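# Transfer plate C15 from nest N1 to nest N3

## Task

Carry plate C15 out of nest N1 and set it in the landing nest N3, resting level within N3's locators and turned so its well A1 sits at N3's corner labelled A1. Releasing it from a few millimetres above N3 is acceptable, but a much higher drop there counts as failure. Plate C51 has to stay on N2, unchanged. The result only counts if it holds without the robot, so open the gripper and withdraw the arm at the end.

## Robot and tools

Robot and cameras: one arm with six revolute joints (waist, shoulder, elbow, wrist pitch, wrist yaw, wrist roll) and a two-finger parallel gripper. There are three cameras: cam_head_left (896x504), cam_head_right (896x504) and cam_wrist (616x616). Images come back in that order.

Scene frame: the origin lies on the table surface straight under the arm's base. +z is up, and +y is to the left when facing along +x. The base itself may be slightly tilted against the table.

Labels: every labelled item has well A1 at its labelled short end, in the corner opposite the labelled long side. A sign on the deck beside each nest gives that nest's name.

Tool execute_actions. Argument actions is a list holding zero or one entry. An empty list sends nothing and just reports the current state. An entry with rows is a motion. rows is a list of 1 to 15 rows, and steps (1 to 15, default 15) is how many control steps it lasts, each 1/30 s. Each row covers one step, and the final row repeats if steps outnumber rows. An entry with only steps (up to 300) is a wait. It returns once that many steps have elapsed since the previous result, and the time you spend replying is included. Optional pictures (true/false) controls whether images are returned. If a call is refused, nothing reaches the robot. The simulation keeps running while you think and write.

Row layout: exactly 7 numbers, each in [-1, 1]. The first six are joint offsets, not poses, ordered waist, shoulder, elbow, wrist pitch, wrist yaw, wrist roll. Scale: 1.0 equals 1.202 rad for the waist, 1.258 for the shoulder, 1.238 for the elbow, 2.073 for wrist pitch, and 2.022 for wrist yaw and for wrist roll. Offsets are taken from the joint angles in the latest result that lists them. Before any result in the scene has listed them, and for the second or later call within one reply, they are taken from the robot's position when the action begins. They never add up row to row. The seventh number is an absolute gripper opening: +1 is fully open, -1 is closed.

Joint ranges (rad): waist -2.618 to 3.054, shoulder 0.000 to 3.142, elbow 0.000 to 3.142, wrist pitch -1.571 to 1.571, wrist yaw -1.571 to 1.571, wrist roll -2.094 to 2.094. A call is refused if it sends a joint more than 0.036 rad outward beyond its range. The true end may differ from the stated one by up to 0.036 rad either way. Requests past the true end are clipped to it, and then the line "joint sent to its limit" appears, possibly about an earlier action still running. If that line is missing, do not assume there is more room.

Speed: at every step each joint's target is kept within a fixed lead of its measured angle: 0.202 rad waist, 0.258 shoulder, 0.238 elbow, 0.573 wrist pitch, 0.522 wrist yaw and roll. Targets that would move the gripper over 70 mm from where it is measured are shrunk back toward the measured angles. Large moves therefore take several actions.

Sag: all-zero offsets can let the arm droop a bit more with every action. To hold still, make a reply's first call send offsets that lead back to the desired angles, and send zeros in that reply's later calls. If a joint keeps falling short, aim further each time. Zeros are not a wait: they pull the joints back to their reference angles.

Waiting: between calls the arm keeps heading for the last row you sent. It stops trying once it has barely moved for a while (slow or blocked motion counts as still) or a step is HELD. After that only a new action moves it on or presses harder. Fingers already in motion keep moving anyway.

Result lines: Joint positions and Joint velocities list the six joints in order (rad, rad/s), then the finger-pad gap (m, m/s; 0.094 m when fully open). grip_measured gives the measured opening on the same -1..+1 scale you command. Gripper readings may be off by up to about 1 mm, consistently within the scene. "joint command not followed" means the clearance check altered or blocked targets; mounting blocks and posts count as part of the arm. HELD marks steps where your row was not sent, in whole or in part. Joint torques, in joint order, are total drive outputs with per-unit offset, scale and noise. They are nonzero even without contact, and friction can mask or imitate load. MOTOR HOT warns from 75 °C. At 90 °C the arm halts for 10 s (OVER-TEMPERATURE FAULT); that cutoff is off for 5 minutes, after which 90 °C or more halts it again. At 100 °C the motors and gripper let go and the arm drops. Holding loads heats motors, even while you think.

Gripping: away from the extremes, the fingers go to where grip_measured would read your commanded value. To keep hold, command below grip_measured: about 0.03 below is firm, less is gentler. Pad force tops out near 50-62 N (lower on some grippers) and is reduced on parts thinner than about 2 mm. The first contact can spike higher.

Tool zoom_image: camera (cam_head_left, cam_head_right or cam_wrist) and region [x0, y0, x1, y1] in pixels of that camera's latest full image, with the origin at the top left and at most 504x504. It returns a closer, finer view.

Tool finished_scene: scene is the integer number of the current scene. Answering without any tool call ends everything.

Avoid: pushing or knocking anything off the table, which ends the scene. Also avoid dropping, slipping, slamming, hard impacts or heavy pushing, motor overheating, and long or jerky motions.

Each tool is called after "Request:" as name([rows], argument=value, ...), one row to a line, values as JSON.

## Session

Request:
execute_actions(actions=[])

Scene clock: 0.00 s of 6000.00 s.
grip_measured=+1.000
Joint positions: [-1.326  0.963  0.421  1.522 -1.27   1.541  0.094]
Joint velocities: [-0.027 -0.012 -0.002 -0.022 -0.051 -0.007  0.   ]
Joint torques (N m, as the arm reports them, + toward a larger angle): no reading
Motor temperatures (°C, as the motors report them): [28 34 28 27 26 26]

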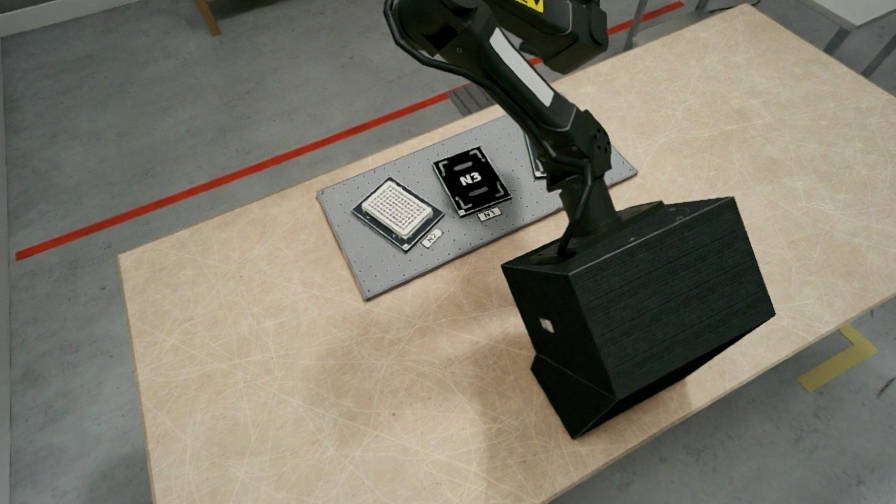

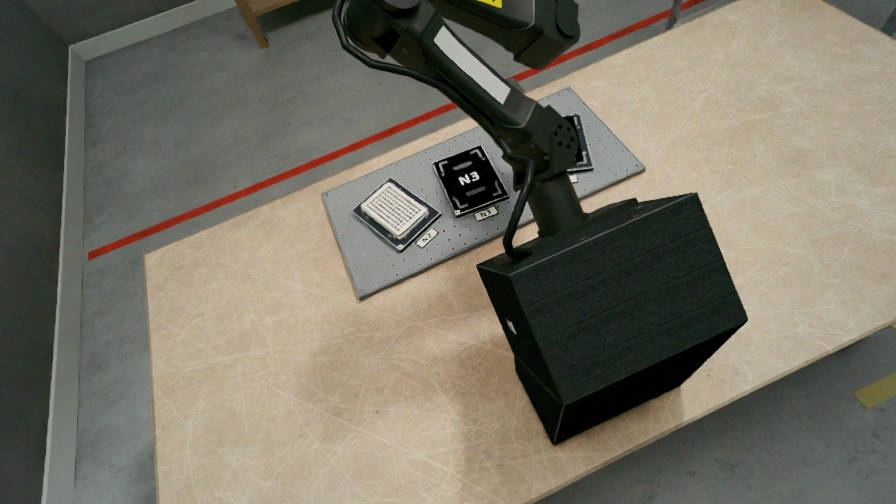

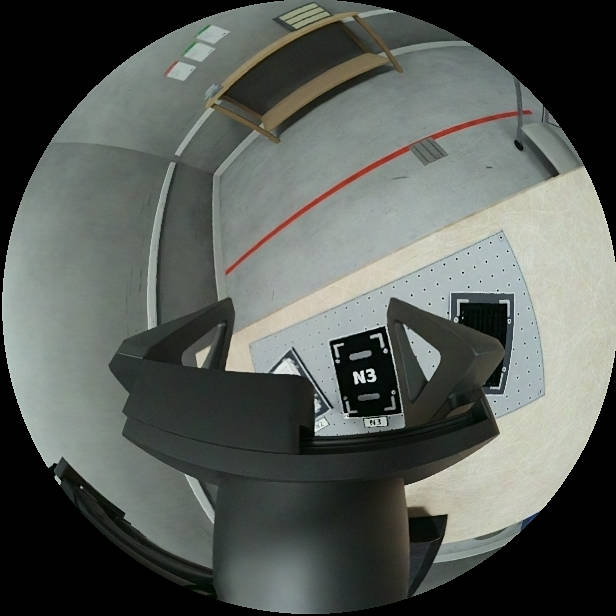

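Request:
zoom_image(camera="cam_head_left", region=[340,130,640,260])

Request:
zoom_image(camera="cam_head_right", region=[400,90,640,240])

Region (340, 130, 640, 260) of cam_head_left's 896x504 image, scaled by 1.680, with more detail than that image has; it fills the top 218 rows of this view, and the rest is white.

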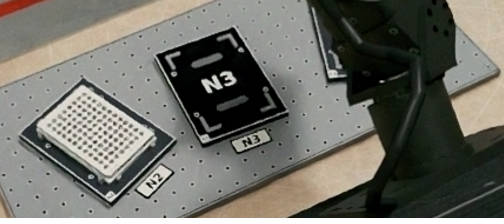

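Region (400, 90, 640, 240) of cam_head_right's 896x504 image, scaled by 2.100, with more detail than that image has; it fills the top 315 rows of this view, and the rest is white.

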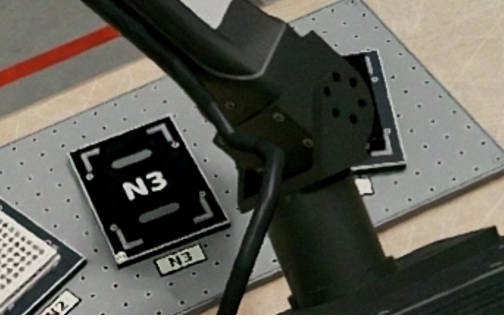

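Request:
execute_actions([
  {"rows":[[0.428,0.1,0.45,-0.72,0.385,-0.915,1]],"steps":15},
], pictures=false)

Request:
execute_actions([
  {"steps":30},
], pictures=false)

Scene clock: 47.07 s of 6000.00 s.
grip_measured=+1.000
Joint positions: [-0.804  1.093  0.982  0.219 -0.547  0.196  0.094]
Joint velocities: [ 0.012  0.09   0.007 -1.414  0.374 -2.821  0.   ]
Joint torques (N m, as the arm reports them, + toward a larger angle): [-1.86 -9.66  4.75  1.64  0.11  0.03]
Motor temperatures (°C, as the motors report them): [28 34 29 29 26 26]
Steps of this call (steps 1 to 90: nothing new was sent; then 43.57 s passed at rest; steps 91 to 105: all 15 steps of this action). Readings (joint positions):
91: [-1.302 0.969 0.436 1.480 -1.231 1.489]
92: [-1.247 0.993 0.482 1.401 -1.164 1.417]
94: [-1.129 1.048 0.604 1.216 -1.006 1.256]
98: [-0.866 1.108 0.892 0.759 -0.705 0.874]
105: the state above

Scene clock: 48.07 s of 6000.00 s.
grip_measured=+1.000
Joint positions: [-0.804  1.096  0.982  0.036 -0.497 -0.306  0.094]
Joint velocities: [-0.002 -0.017 -0.017 -0.037  0.007 -0.095  0.   ]
Joint torques (N m, as the arm reports them, + toward a larger angle): [-2.07 -9.41  4.66  0.99  0.06 -0.01]
Motor temperatures (°C, as the motors report them): [28 34 29 29 26 26]
Steps of this call (steps 1 to 30: the robot went on to your last target). Readings (joint positions):
1: [-0.804 1.095 0.982 0.176 -0.538 0.101]
2: [-0.804 1.096 0.982 0.142 -0.530 0.019]
4: [-0.804 1.096 0.982 0.098 -0.518 -0.099]
8: [-0.804 1.096 0.982 0.058 -0.507 -0.222]
30: the state above

Request:
execute_actions([
  {"rows":[[0,0.03,0.1,-0.12,0,0,1],[0,0.07,0.2,-0.24,0,0,1],[0,0.12,0.279,-0.343,0,0,1],[0,0.17,0.279,-0.343,0,0,1],[0,0.22,0.279,-0.343,0,0,1],[0,0.27,0.279,-0.343,0,0,1],[0,0.32,0.279,-0.343,0,0,1],[0,0.36,0.279,-0.343,0,0,1],[0,0.4,0.279,-0.343,0,0,1]],"steps":15},
], pictures=false)

Request:
execute_actions([
  {"steps":20},
])

Scene clock: 56.33 s of 6000.00 s.
grip_measured=+1.000
Joint positions: [-0.807  1.622  1.321 -0.598 -0.489 -0.315  0.094]
Joint velocities: [-0.193 -0.349  0.081 -0.315  0.037  0.007  0.   ]
Joint torques (N m, as the arm reports them, + toward a larger angle): [ -2.13 -10.66   3.21  -0.6   -0.19   0.02]
Motor temperatures (°C, as the motors report them): [28 35 29 29 26 26]
Steps of this call (steps 1 to 15: the robot went on to your last target; steps 16 to 90: nothing new was sent; then 4.77 s passed at rest; steps 91 to 105: all 15 steps of this action). Readings (joint positions):
91: [-0.804 1.100 0.998 0.001 -0.497 -0.307]
92: [-0.804 1.118 1.047 -0.087 -0.497 -0.308]
94: [-0.804 1.197 1.198 -0.289 -0.498 -0.308]
98: [-0.804 1.370 1.332 -0.425 -0.498 -0.308]
105: the state above

Scene clock: 57.00 s of 6000.00 s.
grip_measured=+1.000
Joint positions: [-0.802  1.605  1.322 -0.664 -0.491 -0.311  0.094]
Joint velocities: [ 0.017  0.002 -0.007 -0.037  0.007  0.037  0.   ]
Joint torques (N m, as the arm reports them, + toward a larger angle): [ -3.3  -10.87   3.66  -0.42  -0.04   0.02]
Motor temperatures (°C, as the motors report them): [28 35 29 29 26 26]
Steps of this call (steps 1 to 20: the robot went on to your last target). Readings (joint positions):
1: [-0.809 1.612 1.322 -0.605 -0.488 -0.314]
2: [-0.807 1.606 1.322 -0.613 -0.489 -0.313]
4: [-0.803 1.605 1.322 -0.630 -0.491 -0.313]
8: [-0.802 1.605 1.322 -0.653 -0.491 -0.312]
20: the state above

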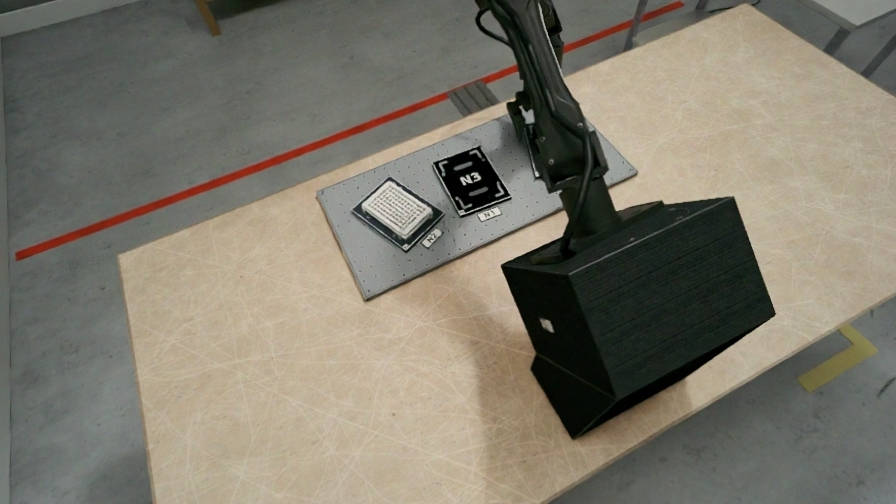

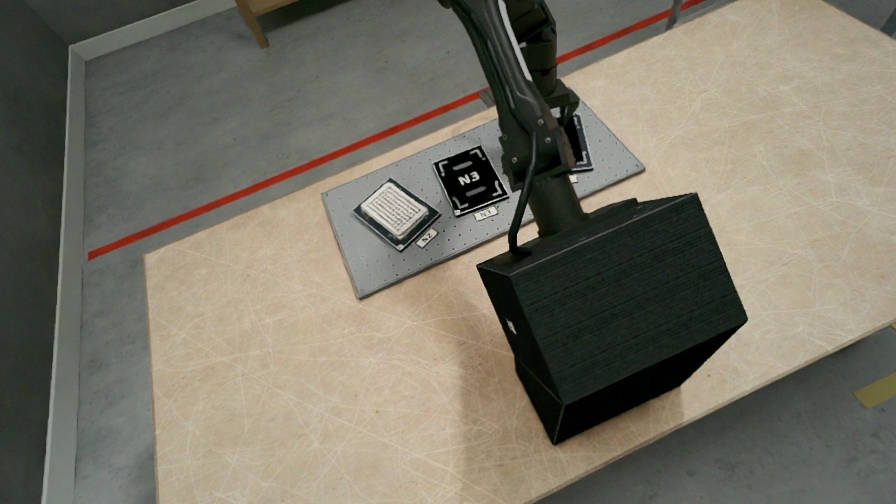

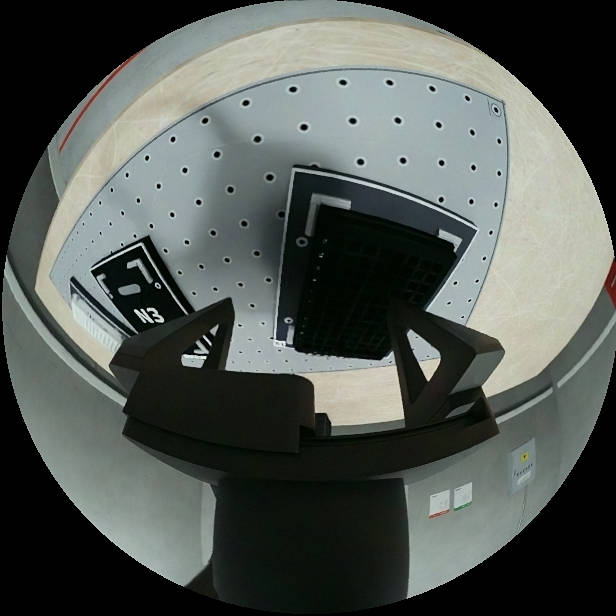

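Request:
execute_actions([
  {"rows":[[-0.02,0.02,0.015,0.005,-0.005,0.03,1],[-0.04,0.045,0.03,0.01,-0.01,0.06,1],[-0.055,0.07,0.045,0.016,-0.015,0.085,1],[-0.055,0.095,0.058,0.022,-0.018,0.104,1],[-0.055,0.115,0.058,0.028,-0.018,0.104,1],[-0.055,0.134,0.058,0.03,-0.018,0.104,1]],"steps":15},
])

Scene clock: 77.77 s of 6000.00 s.
grip_measured=+1.000
Joint positions: [-0.851  1.694  1.401 -0.678 -0.571 -0.109  0.094]
Joint velocities: [0.007 0.012 0.007 0.022 0.007 0.022 0.   ]
Joint torques (N m, as the arm reports them, + toward a larger angle): [-4.91 -3.47  2.7   0.56  0.39 -0.02]
Motor temperatures (°C, as the motors report them): [29 38 29 28 26 26]
Steps of this call (steps 1 to 15: the robot went on to your last target; steps 16 to 90: nothing new was sent; then 17.27 s passed at rest; steps 91 to 105: all 15 steps of this action). Readings (joint positions):
91: [-0.802 1.607 1.322 -0.665 -0.491 -0.303]
92: [-0.804 1.613 1.325 -0.664 -0.495 -0.286]
94: [-0.820 1.649 1.350 -0.661 -0.507 -0.233]
98: [-0.848 1.690 1.395 -0.678 -0.561 -0.150]
105: the state above

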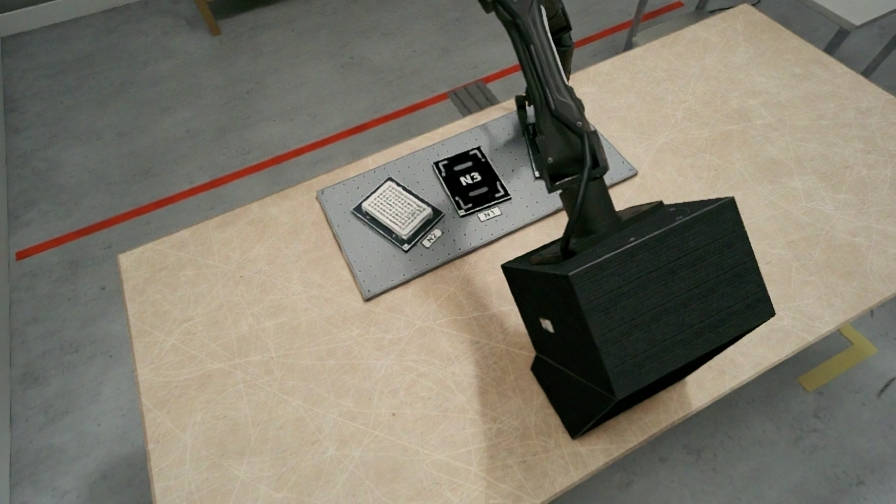

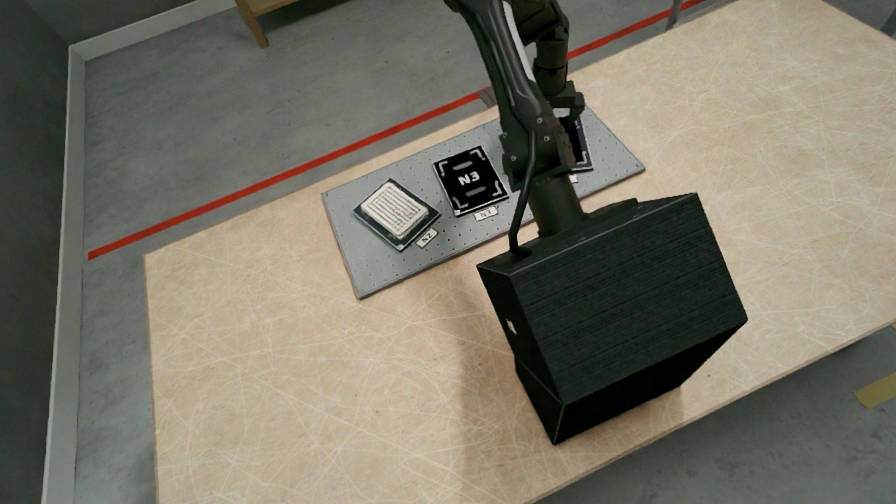

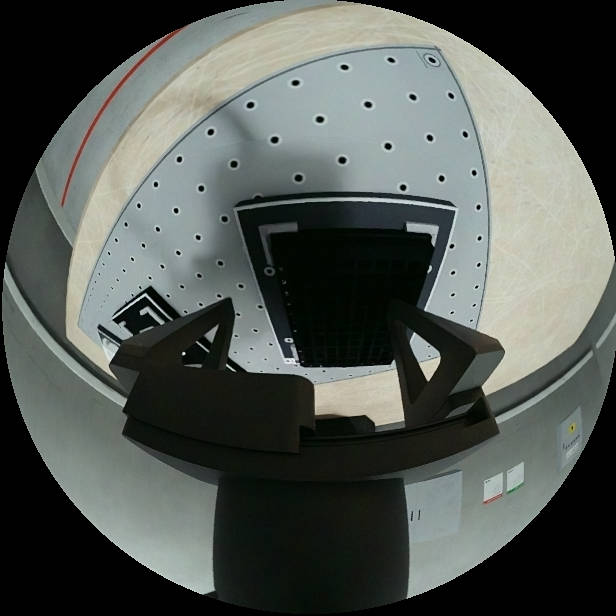

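Request:
execute_actions([
  {"rows":[[0,-0.03,0,0,0,0,1],[0,-0.045,0,0,0,0,1],[0,-0.06,0,0.01,0.008,0,1],[0,-0.07,0,0.015,0.015,0,1],[0,-0.075,0,0.015,0.02,0,1]],"steps":15},
])

Request:
zoom_image(camera="cam_wrist", region=[200,170,500,400])

Scene clock: 84.83 s of 6000.00 s.
grip_measured=+1.000
Joint positions: [-0.848  1.61   1.402 -0.661 -0.54  -0.104  0.094]
Joint velocities: [ 0.002  0.002  0.007 -0.037  0.007 -0.066  0.   ]
Joint torques (N m, as the arm reports them, + toward a larger angle): [ -3.41 -11.67   3.53   0.     0.    -0.01]
Motor temperatures (°C, as the motors report them): [29 37 29 28 26 26]
Steps of this call (steps 1 to 15: the robot went on to your last target; steps 16 to 90: nothing new was sent; then 3.57 s passed at rest; steps 91 to 105: all 15 steps of this action). Readings (joint positions):
91: [-0.851 1.687 1.402 -0.679 -0.573 -0.101]
92: [-0.851 1.683 1.402 -0.681 -0.573 -0.101]
94: [-0.849 1.666 1.402 -0.680 -0.566 -0.102]
98: [-0.848 1.621 1.402 -0.669 -0.549 -0.103]
105: the state above

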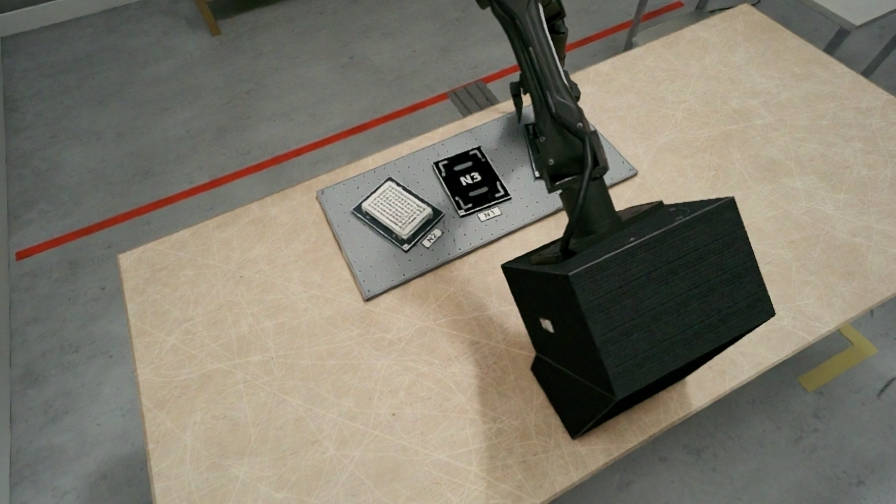

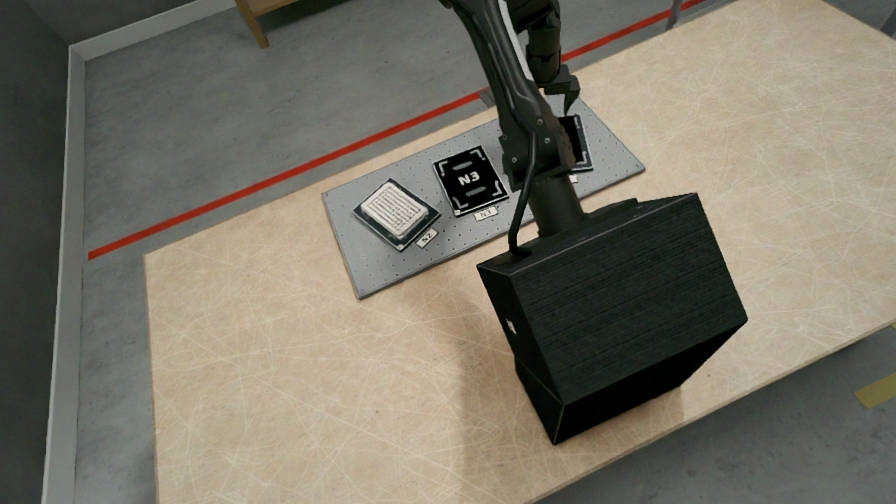

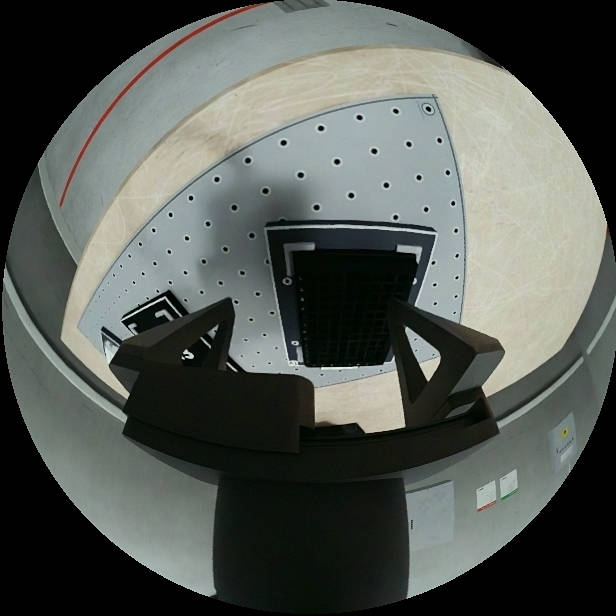

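Region (200, 170, 500, 400) of cam_wrist's 616x616 image, scaled by 1.680, with more detail than that image has; it fills the top 386 rows of this view, and the rest is white.

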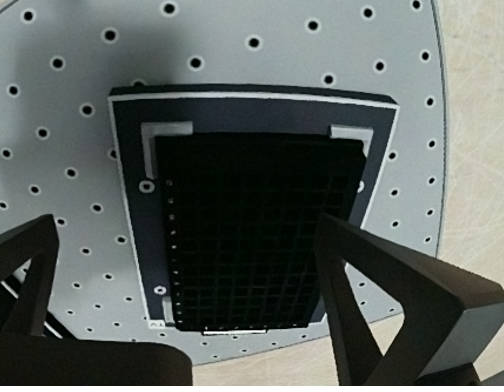

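Request:
execute_actions([
  {"rows":[[-0.015,0,0.03,-0.015,0,-0.01,1],[-0.03,0.015,0.06,-0.035,-0.003,-0.025,1],[-0.045,0.03,0.09,-0.055,-0.006,-0.04,1],[-0.06,0.05,0.116,-0.07,-0.009,-0.057,1],[-0.066,0.068,0.116,-0.08,-0.009,-0.057,1],[-0.066,0.084,0.116,-0.08,-0.009,-0.057,1]],"steps":15},
])

Scene clock: 111.30 s of 6000.00 s.
grip_measured=+1.000
Joint positions: [-0.915  1.722  1.532 -0.809 -0.55  -0.208  0.094]
Joint velocities: [-0.002 -0.007 -0.007 -0.081 -0.007 -0.081  0.   ]
Joint torques (N m, as the arm reports them, + toward a larger angle): [ -5.06 -11.2    4.29  -0.39  -0.08  -0.01]
Motor temperatures (°C, as the motors report them): [29 39 29 28 26 26]
Steps of this call (steps 1 to 15: the robot went on to your last target; steps 16 to 90: nothing new was sent; then 22.97 s passed at rest; steps 91 to 105: all 15 steps of this action). Readings (joint positions):
91: [-0.848 1.610 1.403 -0.663 -0.537 -0.106]
92: [-0.850 1.613 1.412 -0.677 -0.537 -0.113]
94: [-0.862 1.636 1.461 -0.723 -0.544 -0.141]
98: [-0.907 1.691 1.531 -0.759 -0.550 -0.185]
105: the state above

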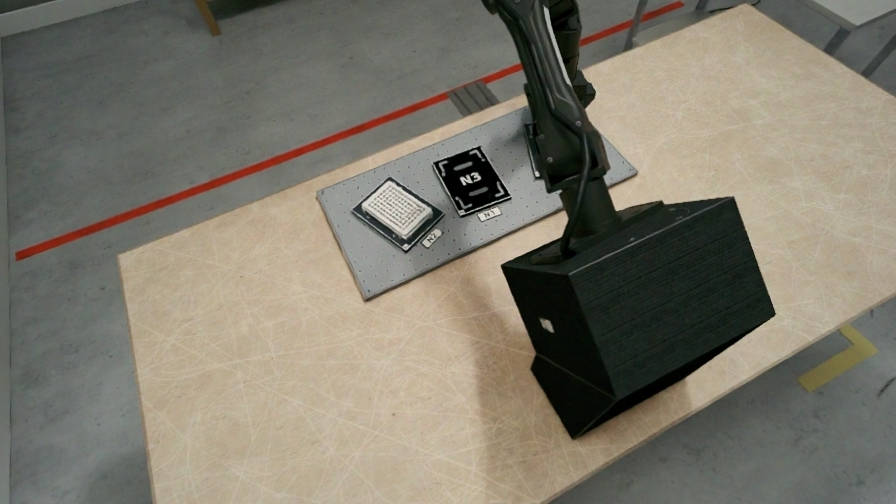

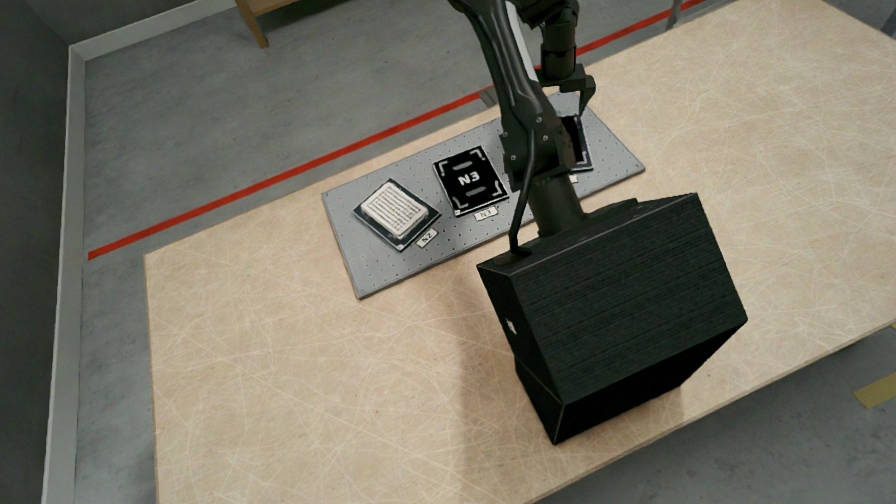

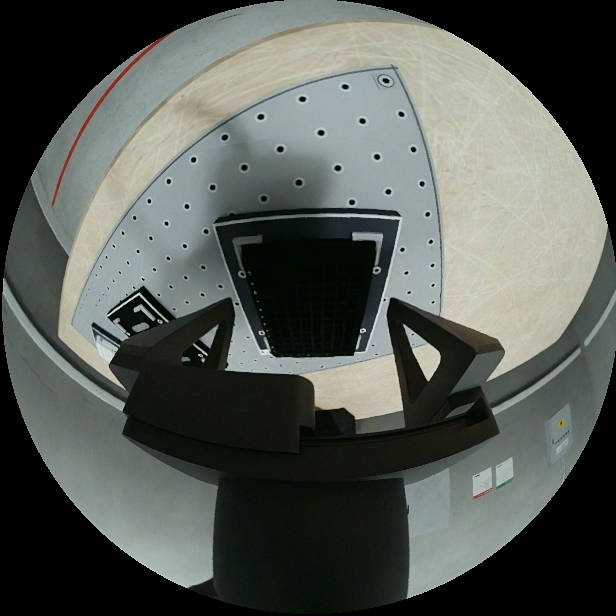

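Request:
execute_actions([
  {"rows":[[0,-0.02,-0.01,0,0,-0.005,1],[0,-0.035,-0.03,0.008,0,-0.01,1],[0,-0.05,-0.055,0.018,0,-0.015,1],[0.004,-0.062,-0.08,0.028,0,-0.02,1],[0.006,-0.07,-0.105,0.038,0,-0.025,1],[0.006,-0.072,-0.13,0.048,0,-0.025,1],[0.006,-0.072,-0.155,0.058,0,-0.025,1],[0.006,-0.072,-0.176,0.068,0,-0.025,1]],"steps":15},
])

Scene clock: 127.33 s of 6000.00 s.
grip_measured=+1.000
Joint positions: [-0.904  1.642  1.316 -0.708 -0.551 -0.251  0.094]
Joint velocities: [ 0.002  0.002 -0.002  0.139  0.022 -0.051  0.   ]
Joint torques (N m, as the arm reports them, + toward a larger angle): [ -4.11 -10.93   2.89  -0.23   0.01  -0.06]
Motor temperatures (°C, as the motors report them): [29 40 29 28 26 26]
Steps of this call (steps 1 to 15: the robot went on to your last target; steps 16 to 90: nothing new was sent; then 12.53 s passed at rest; steps 91 to 105: all 15 steps of this action). Readings (joint positions):
91: [-0.915 1.722 1.532 -0.816 -0.551 -0.215]
92: [-0.915 1.719 1.528 -0.812 -0.551 -0.216]
94: [-0.915 1.699 1.493 -0.792 -0.551 -0.223]
98: [-0.906 1.645 1.382 -0.743 -0.551 -0.241]
105: the state above

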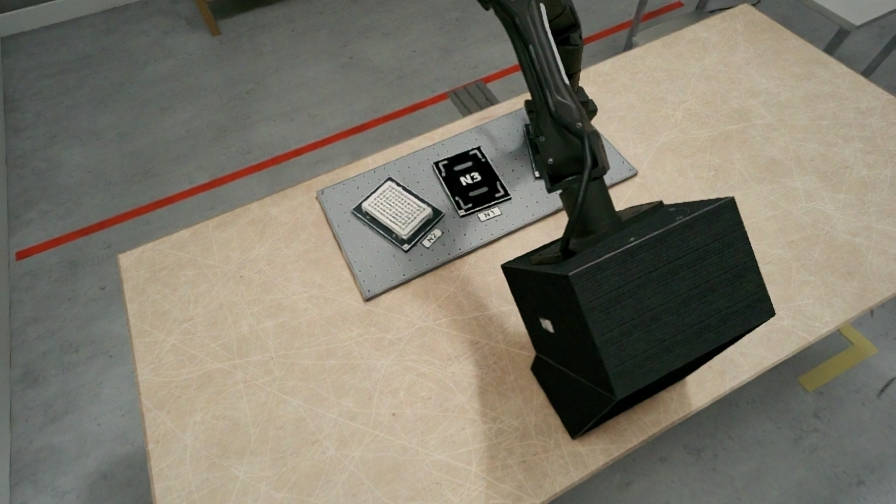

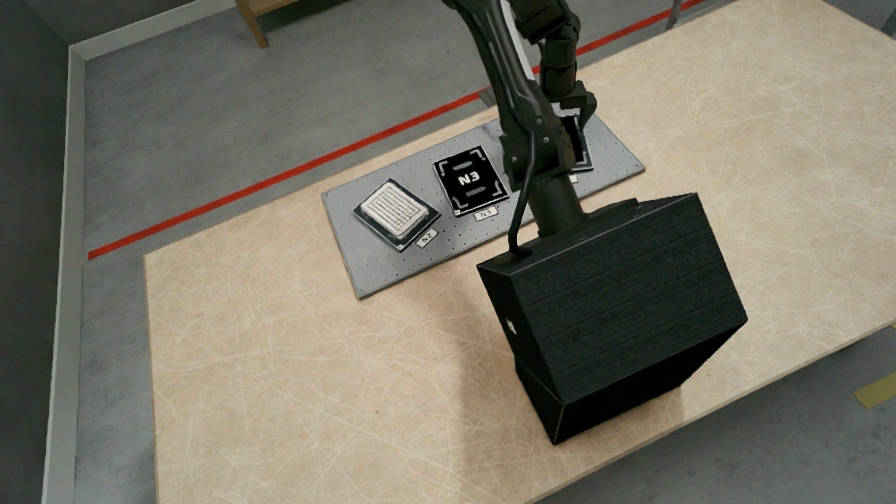

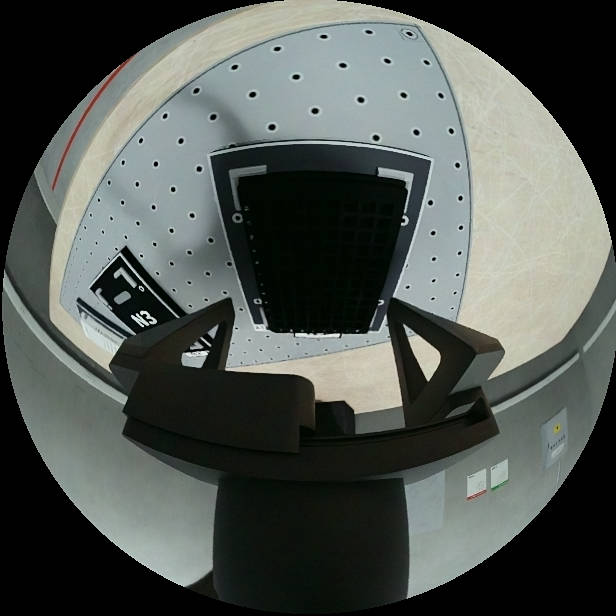

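Request:
execute_actions([
  {"rows":[[-0.005,0,0.008,0.005,0,0,1],[-0.012,0,0.016,0.008,0,0,1],[-0.018,0,0.024,0.008,-0.004,0,1],[-0.022,0,0.03,0.008,-0.006,0,1]],"steps":15},
])

Scene clock: 140.97 s of 6000.00 s.
grip_measured=+1.000
Joint positions: [-0.909  1.642  1.331 -0.687 -0.554 -0.254  0.094]
Joint velocities: [ 0.017 -0.007 -0.012  0.037 -0.022 -0.037  0.   ]
Joint torques (N m, as the arm reports them, + toward a larger angle): [ -5.32 -10.01   4.59  -0.35  -0.03   0.03]
Motor temperatures (°C, as the motors report them): [29 40 29 28 26 26]
Steps of this call (steps 1 to 30: the robot went on to your last target; steps 31 to 90: nothing new was sent; then 10.13 s passed at rest; steps 91 to 105: all 15 steps of this action). Readings (joint positions):
91: [-0.904 1.642 1.316 -0.684 -0.551 -0.254]
92: [-0.904 1.642 1.316 -0.684 -0.551 -0.254]
94: [-0.904 1.642 1.317 -0.686 -0.551 -0.254]
98: [-0.908 1.642 1.329 -0.687 -0.552 -0.254]
105: the state above

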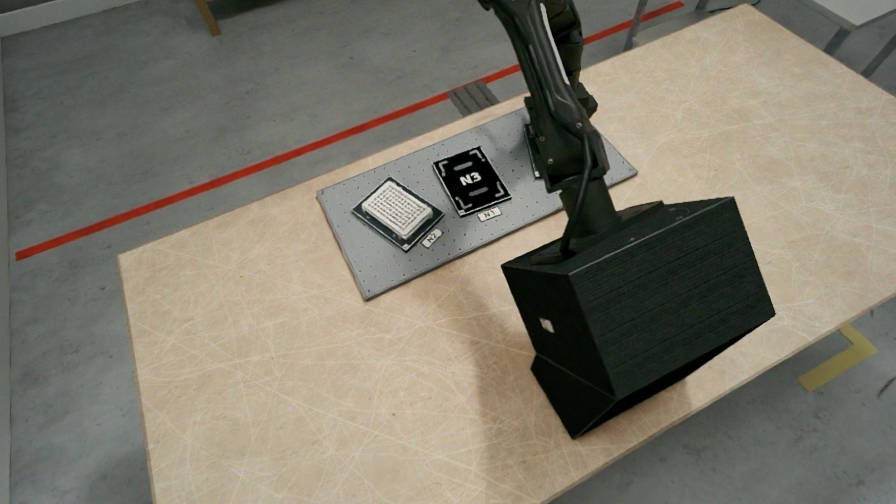

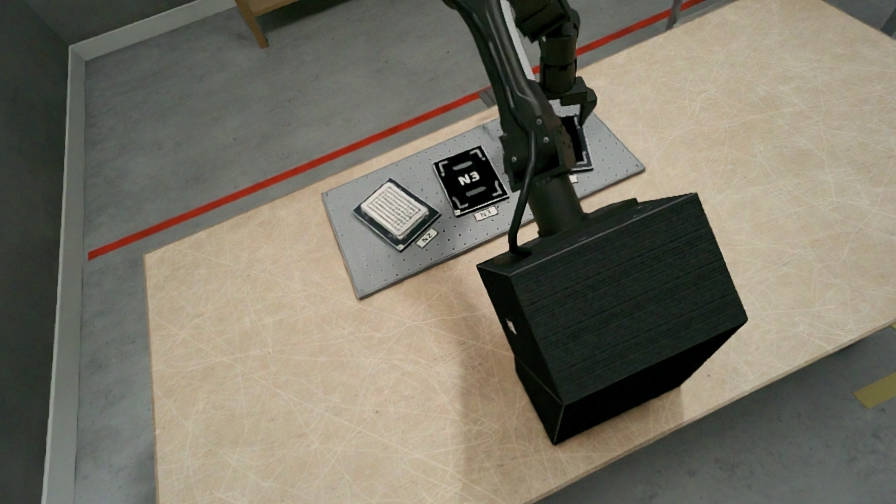

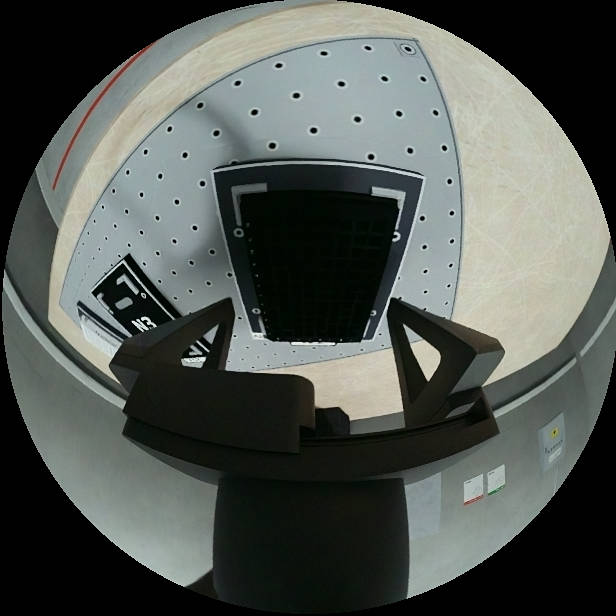

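Request:
execute_actions([
  {"rows":[[0,0.012,0,0.003,0,0.006,1],[0,0.02,0,0.007,0,0.012,1],[0,0.027,0,0.011,0,0.016,1],[0,0.033,0,0.015,0,0.016,1],[0,0.038,0,0.019,0,0.016,1]],"steps":15},
])

Request:
zoom_image(camera="cam_wrist", region=[180,140,450,380])

Scene clock: 154.60 s of 6000.00 s.
grip_measured=+1.000
Joint positions: [-0.909  1.693  1.331 -0.666 -0.554 -0.227  0.094]
Joint velocities: [-0.007  0.002 -0.017 -0.051 -0.007  0.007  0.   ]
Joint torques (N m, as the arm reports them, + toward a larger angle): [ -3.94 -10.39   2.92  -0.16   0.01   0.05]
Motor temperatures (°C, as the motors report them): [29 39 29 28 26 26]
Steps of this call (steps 1 to 15: the robot went on to your last target; steps 16 to 90: nothing new was sent; then 10.13 s passed at rest; steps 91 to 105: all 15 steps of this action). Readings (joint positions):
91: [-0.909 1.643 1.331 -0.687 -0.554 -0.252]
92: [-0.909 1.645 1.331 -0.686 -0.554 -0.250]
94: [-0.909 1.655 1.331 -0.682 -0.554 -0.242]
98: [-0.909 1.686 1.331 -0.672 -0.554 -0.232]
105: the state above

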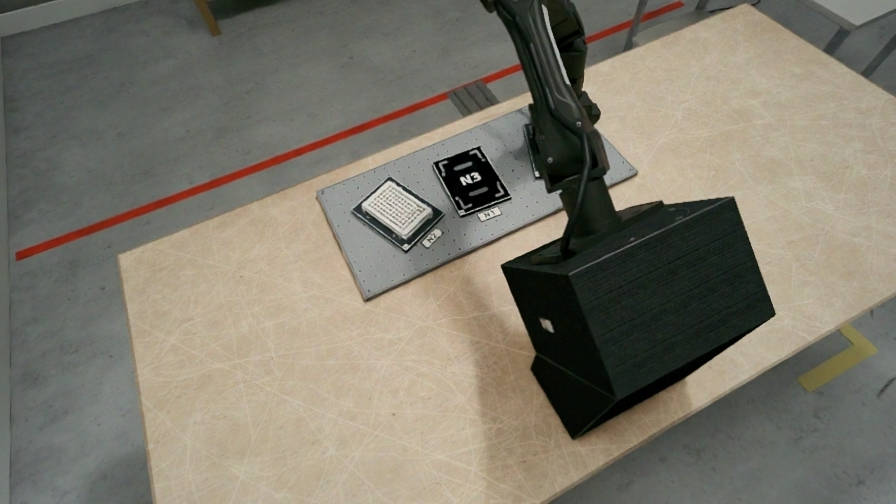

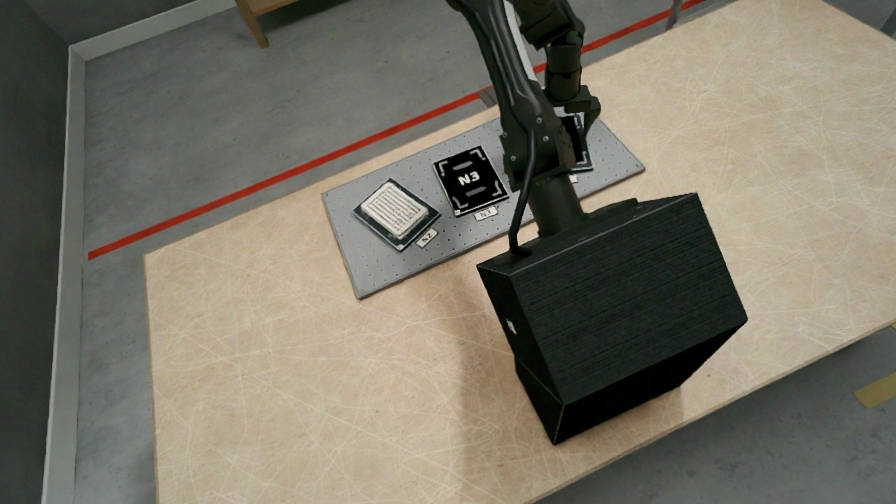

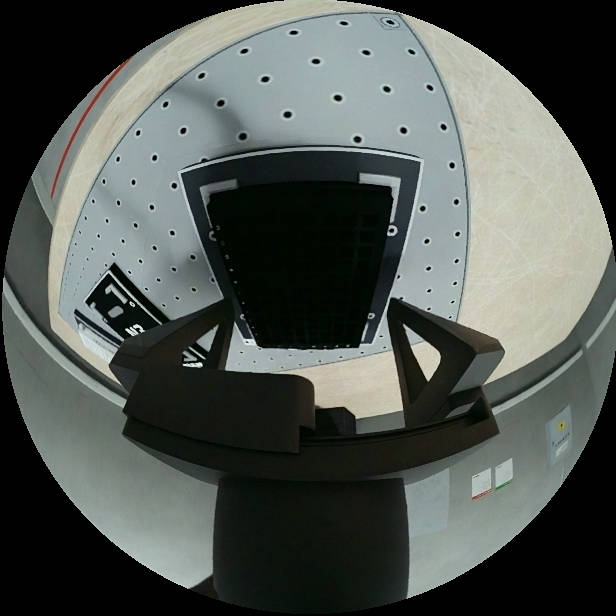

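Region (180, 140, 450, 380) of cam_wrist's 616x616 image, scaled by 1.867, with more detail than that image has.

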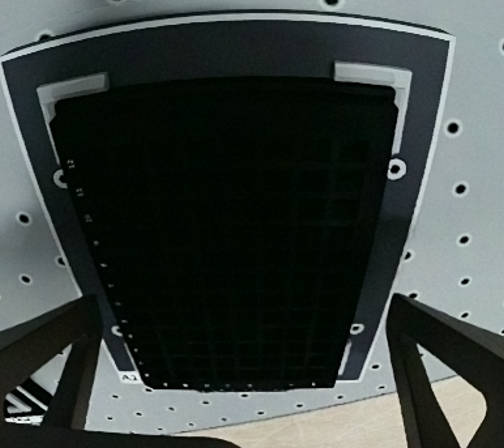

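Request:
execute_actions([
  {"rows":[[0,-0.02,0,0,0,-0.004,1],[0,-0.03,0,0,0,-0.008,1],[0.004,-0.034,0,0,0,-0.011,1],[0.008,-0.034,0,0,0,-0.011,1],[0.012,-0.034,0,0,0,-0.011,1],[0.015,-0.034,0,0,0,-0.011,1]],"steps":15},
])

Request:
zoom_image(camera="cam_wrist", region=[180,140,450,380])

Scene clock: 162.17 s of 6000.00 s.
grip_measured=+1.000
Joint positions: [-0.885  1.67   1.331 -0.664 -0.553 -0.243  0.094]
Joint velocities: [ 0.007  0.007 -0.002  0.037 -0.007  0.081  0.   ]
Joint torques (N m, as the arm reports them, + toward a larger angle): [ -4.02 -12.1    3.05  -0.37  -0.06  -0.07]
Motor temperatures (°C, as the motors report them): [29 39 29 28 26 26]
Steps of this call (steps 1 to 15: the robot went on to your last target; steps 16 to 90: nothing new was sent; then 4.07 s passed at rest; steps 91 to 105: all 15 steps of this action). Readings (joint positions):
91: [-0.909 1.693 1.331 -0.664 -0.554 -0.227]
92: [-0.909 1.692 1.331 -0.664 -0.554 -0.228]
94: [-0.906 1.686 1.331 -0.664 -0.553 -0.233]
98: [-0.891 1.671 1.331 -0.664 -0.553 -0.240]
105: the state above

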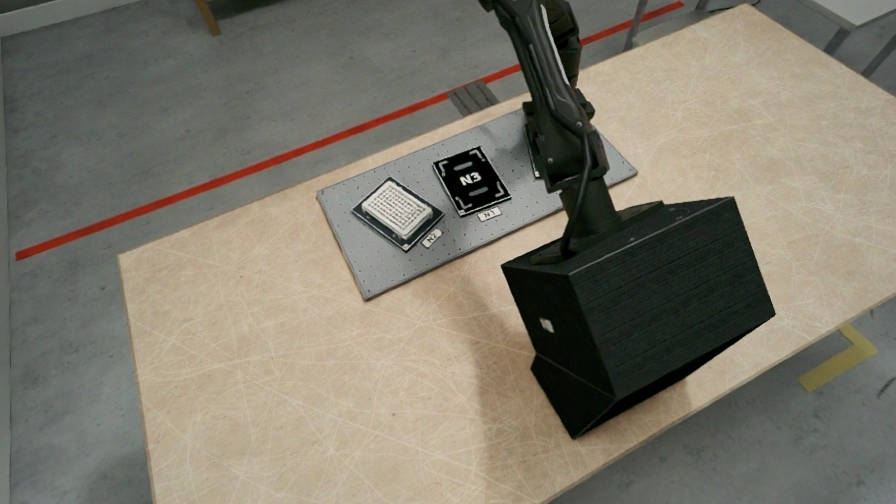

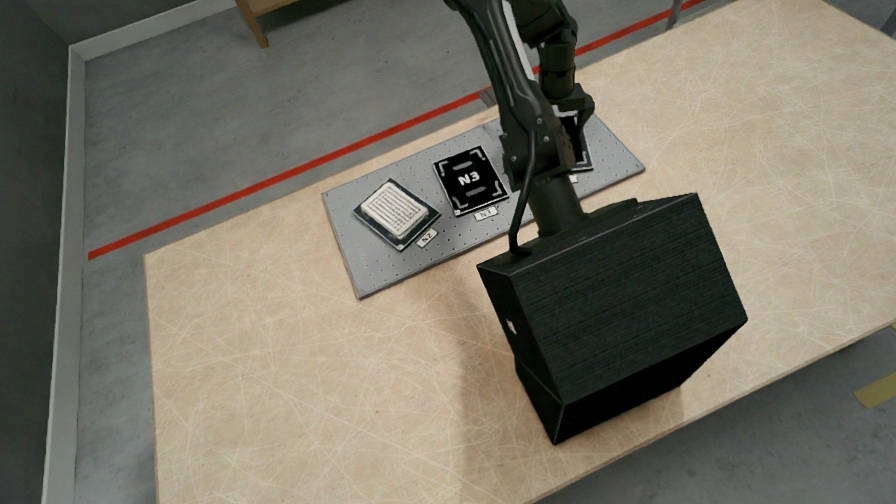

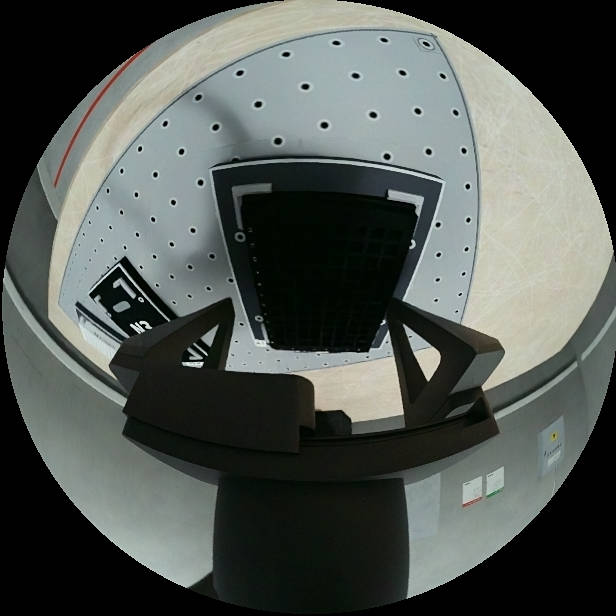

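Region (180, 140, 450, 380) of cam_wrist's 616x616 image, scaled by 1.867, with more detail than that image has.

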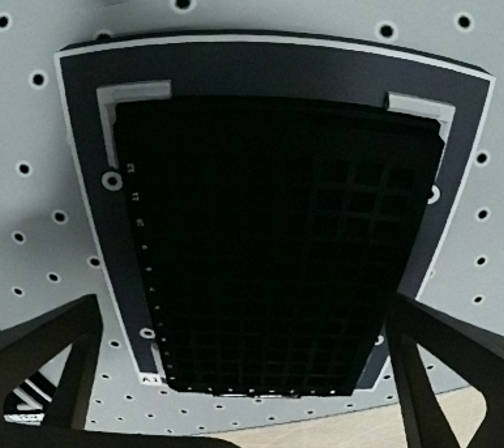

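Request:
execute_actions([
  {"rows":[[-0.006,0,0,0,0,0.003,1],[-0.011,0,0,0,0,0.005,1],[-0.015,0,0,0,0,0.005,1],[-0.016,0,0,0,0,0.005,1],[-0.016,0,0,0,0,0.005,1],[-0.016,0.008,0,0.002,0,0.005,1],[-0.016,0.014,0,0.004,0,0.005,1],[-0.016,0.019,0,0.006,0,0.005,1],[-0.016,0.022,0,0.008,0,0.005,1]],"steps":15},
])

Request:
zoom_image(camera="cam_wrist", region=[180,140,450,380])

Scene clock: 173.03 s of 6000.00 s.
grip_measured=+1.000
Joint positions: [-0.885  1.695  1.331 -0.662 -0.553 -0.238  0.094]
Joint velocities: [-0.002  0.022  0.002  0.066 -0.007 -0.007  0.   ]
Joint torques (N m, as the arm reports them, + toward a larger angle): [ -5.22 -10.1    2.91  -0.24  -0.01   0.  ]
Motor temperatures (°C, as the motors report them): [29 40 29 28 26 26]
Steps of this call (steps 1 to 15: the robot went on to your last target; steps 16 to 90: nothing new was sent; then 7.37 s passed at rest; steps 91 to 105: all 15 steps of this action). Readings (joint positions):
91: [-0.885 1.670 1.331 -0.664 -0.553 -0.244]
92: [-0.885 1.670 1.331 -0.664 -0.553 -0.243]
94: [-0.885 1.670 1.331 -0.664 -0.553 -0.241]
98: [-0.885 1.673 1.331 -0.664 -0.553 -0.239]
105: the state above

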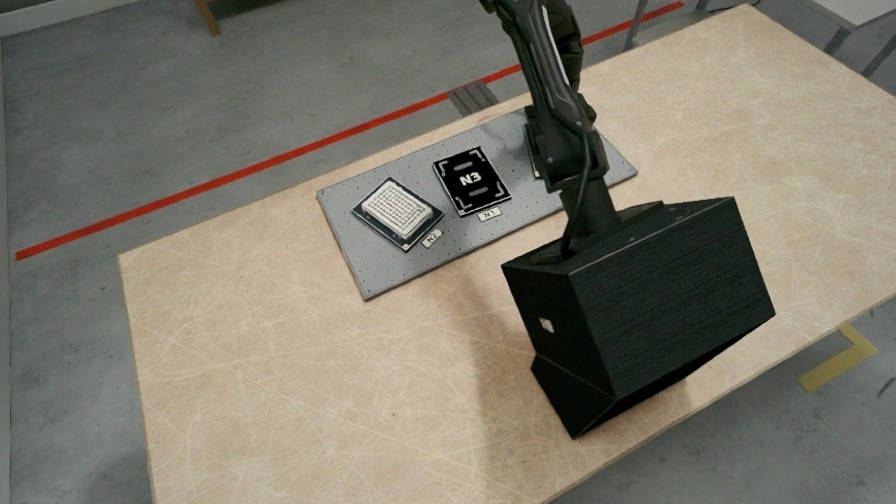

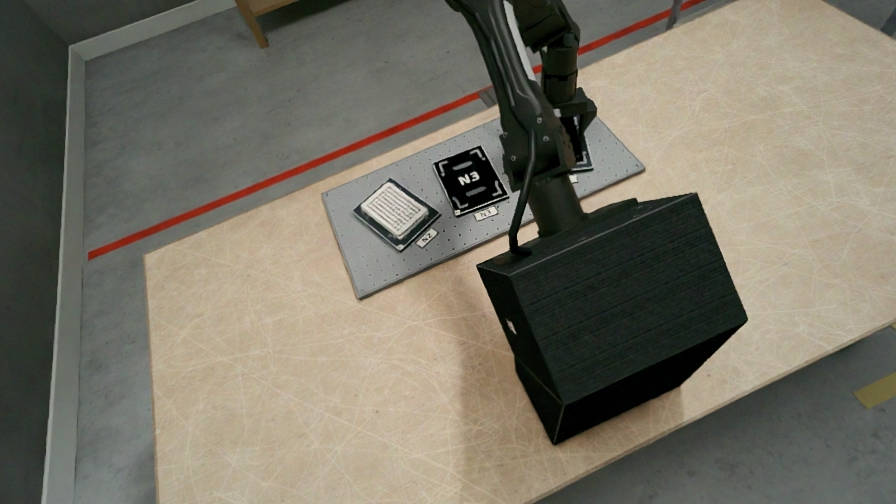

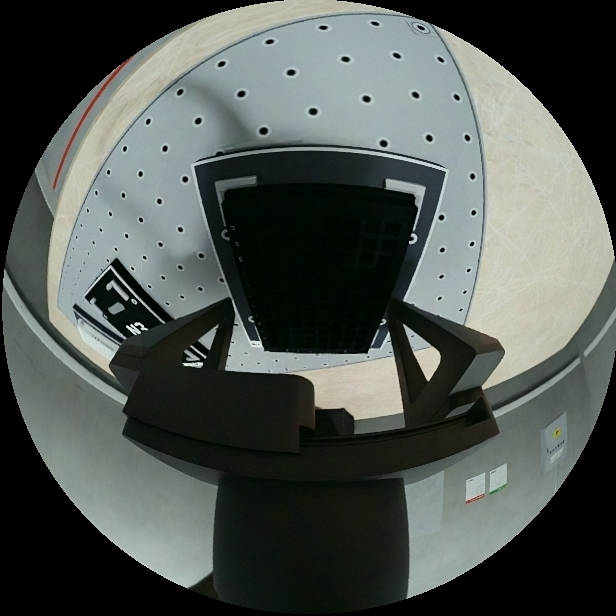

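Region (180, 140, 450, 380) of cam_wrist's 616x616 image, scaled by 1.867, with more detail than that image has.

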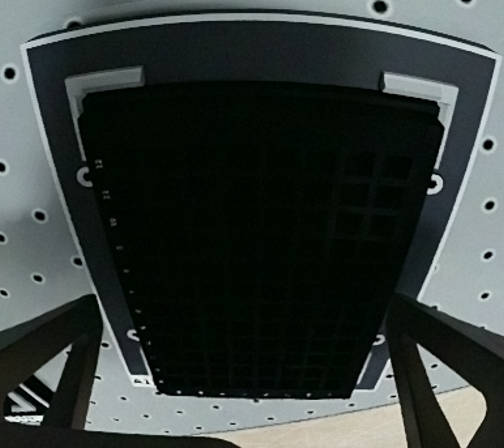

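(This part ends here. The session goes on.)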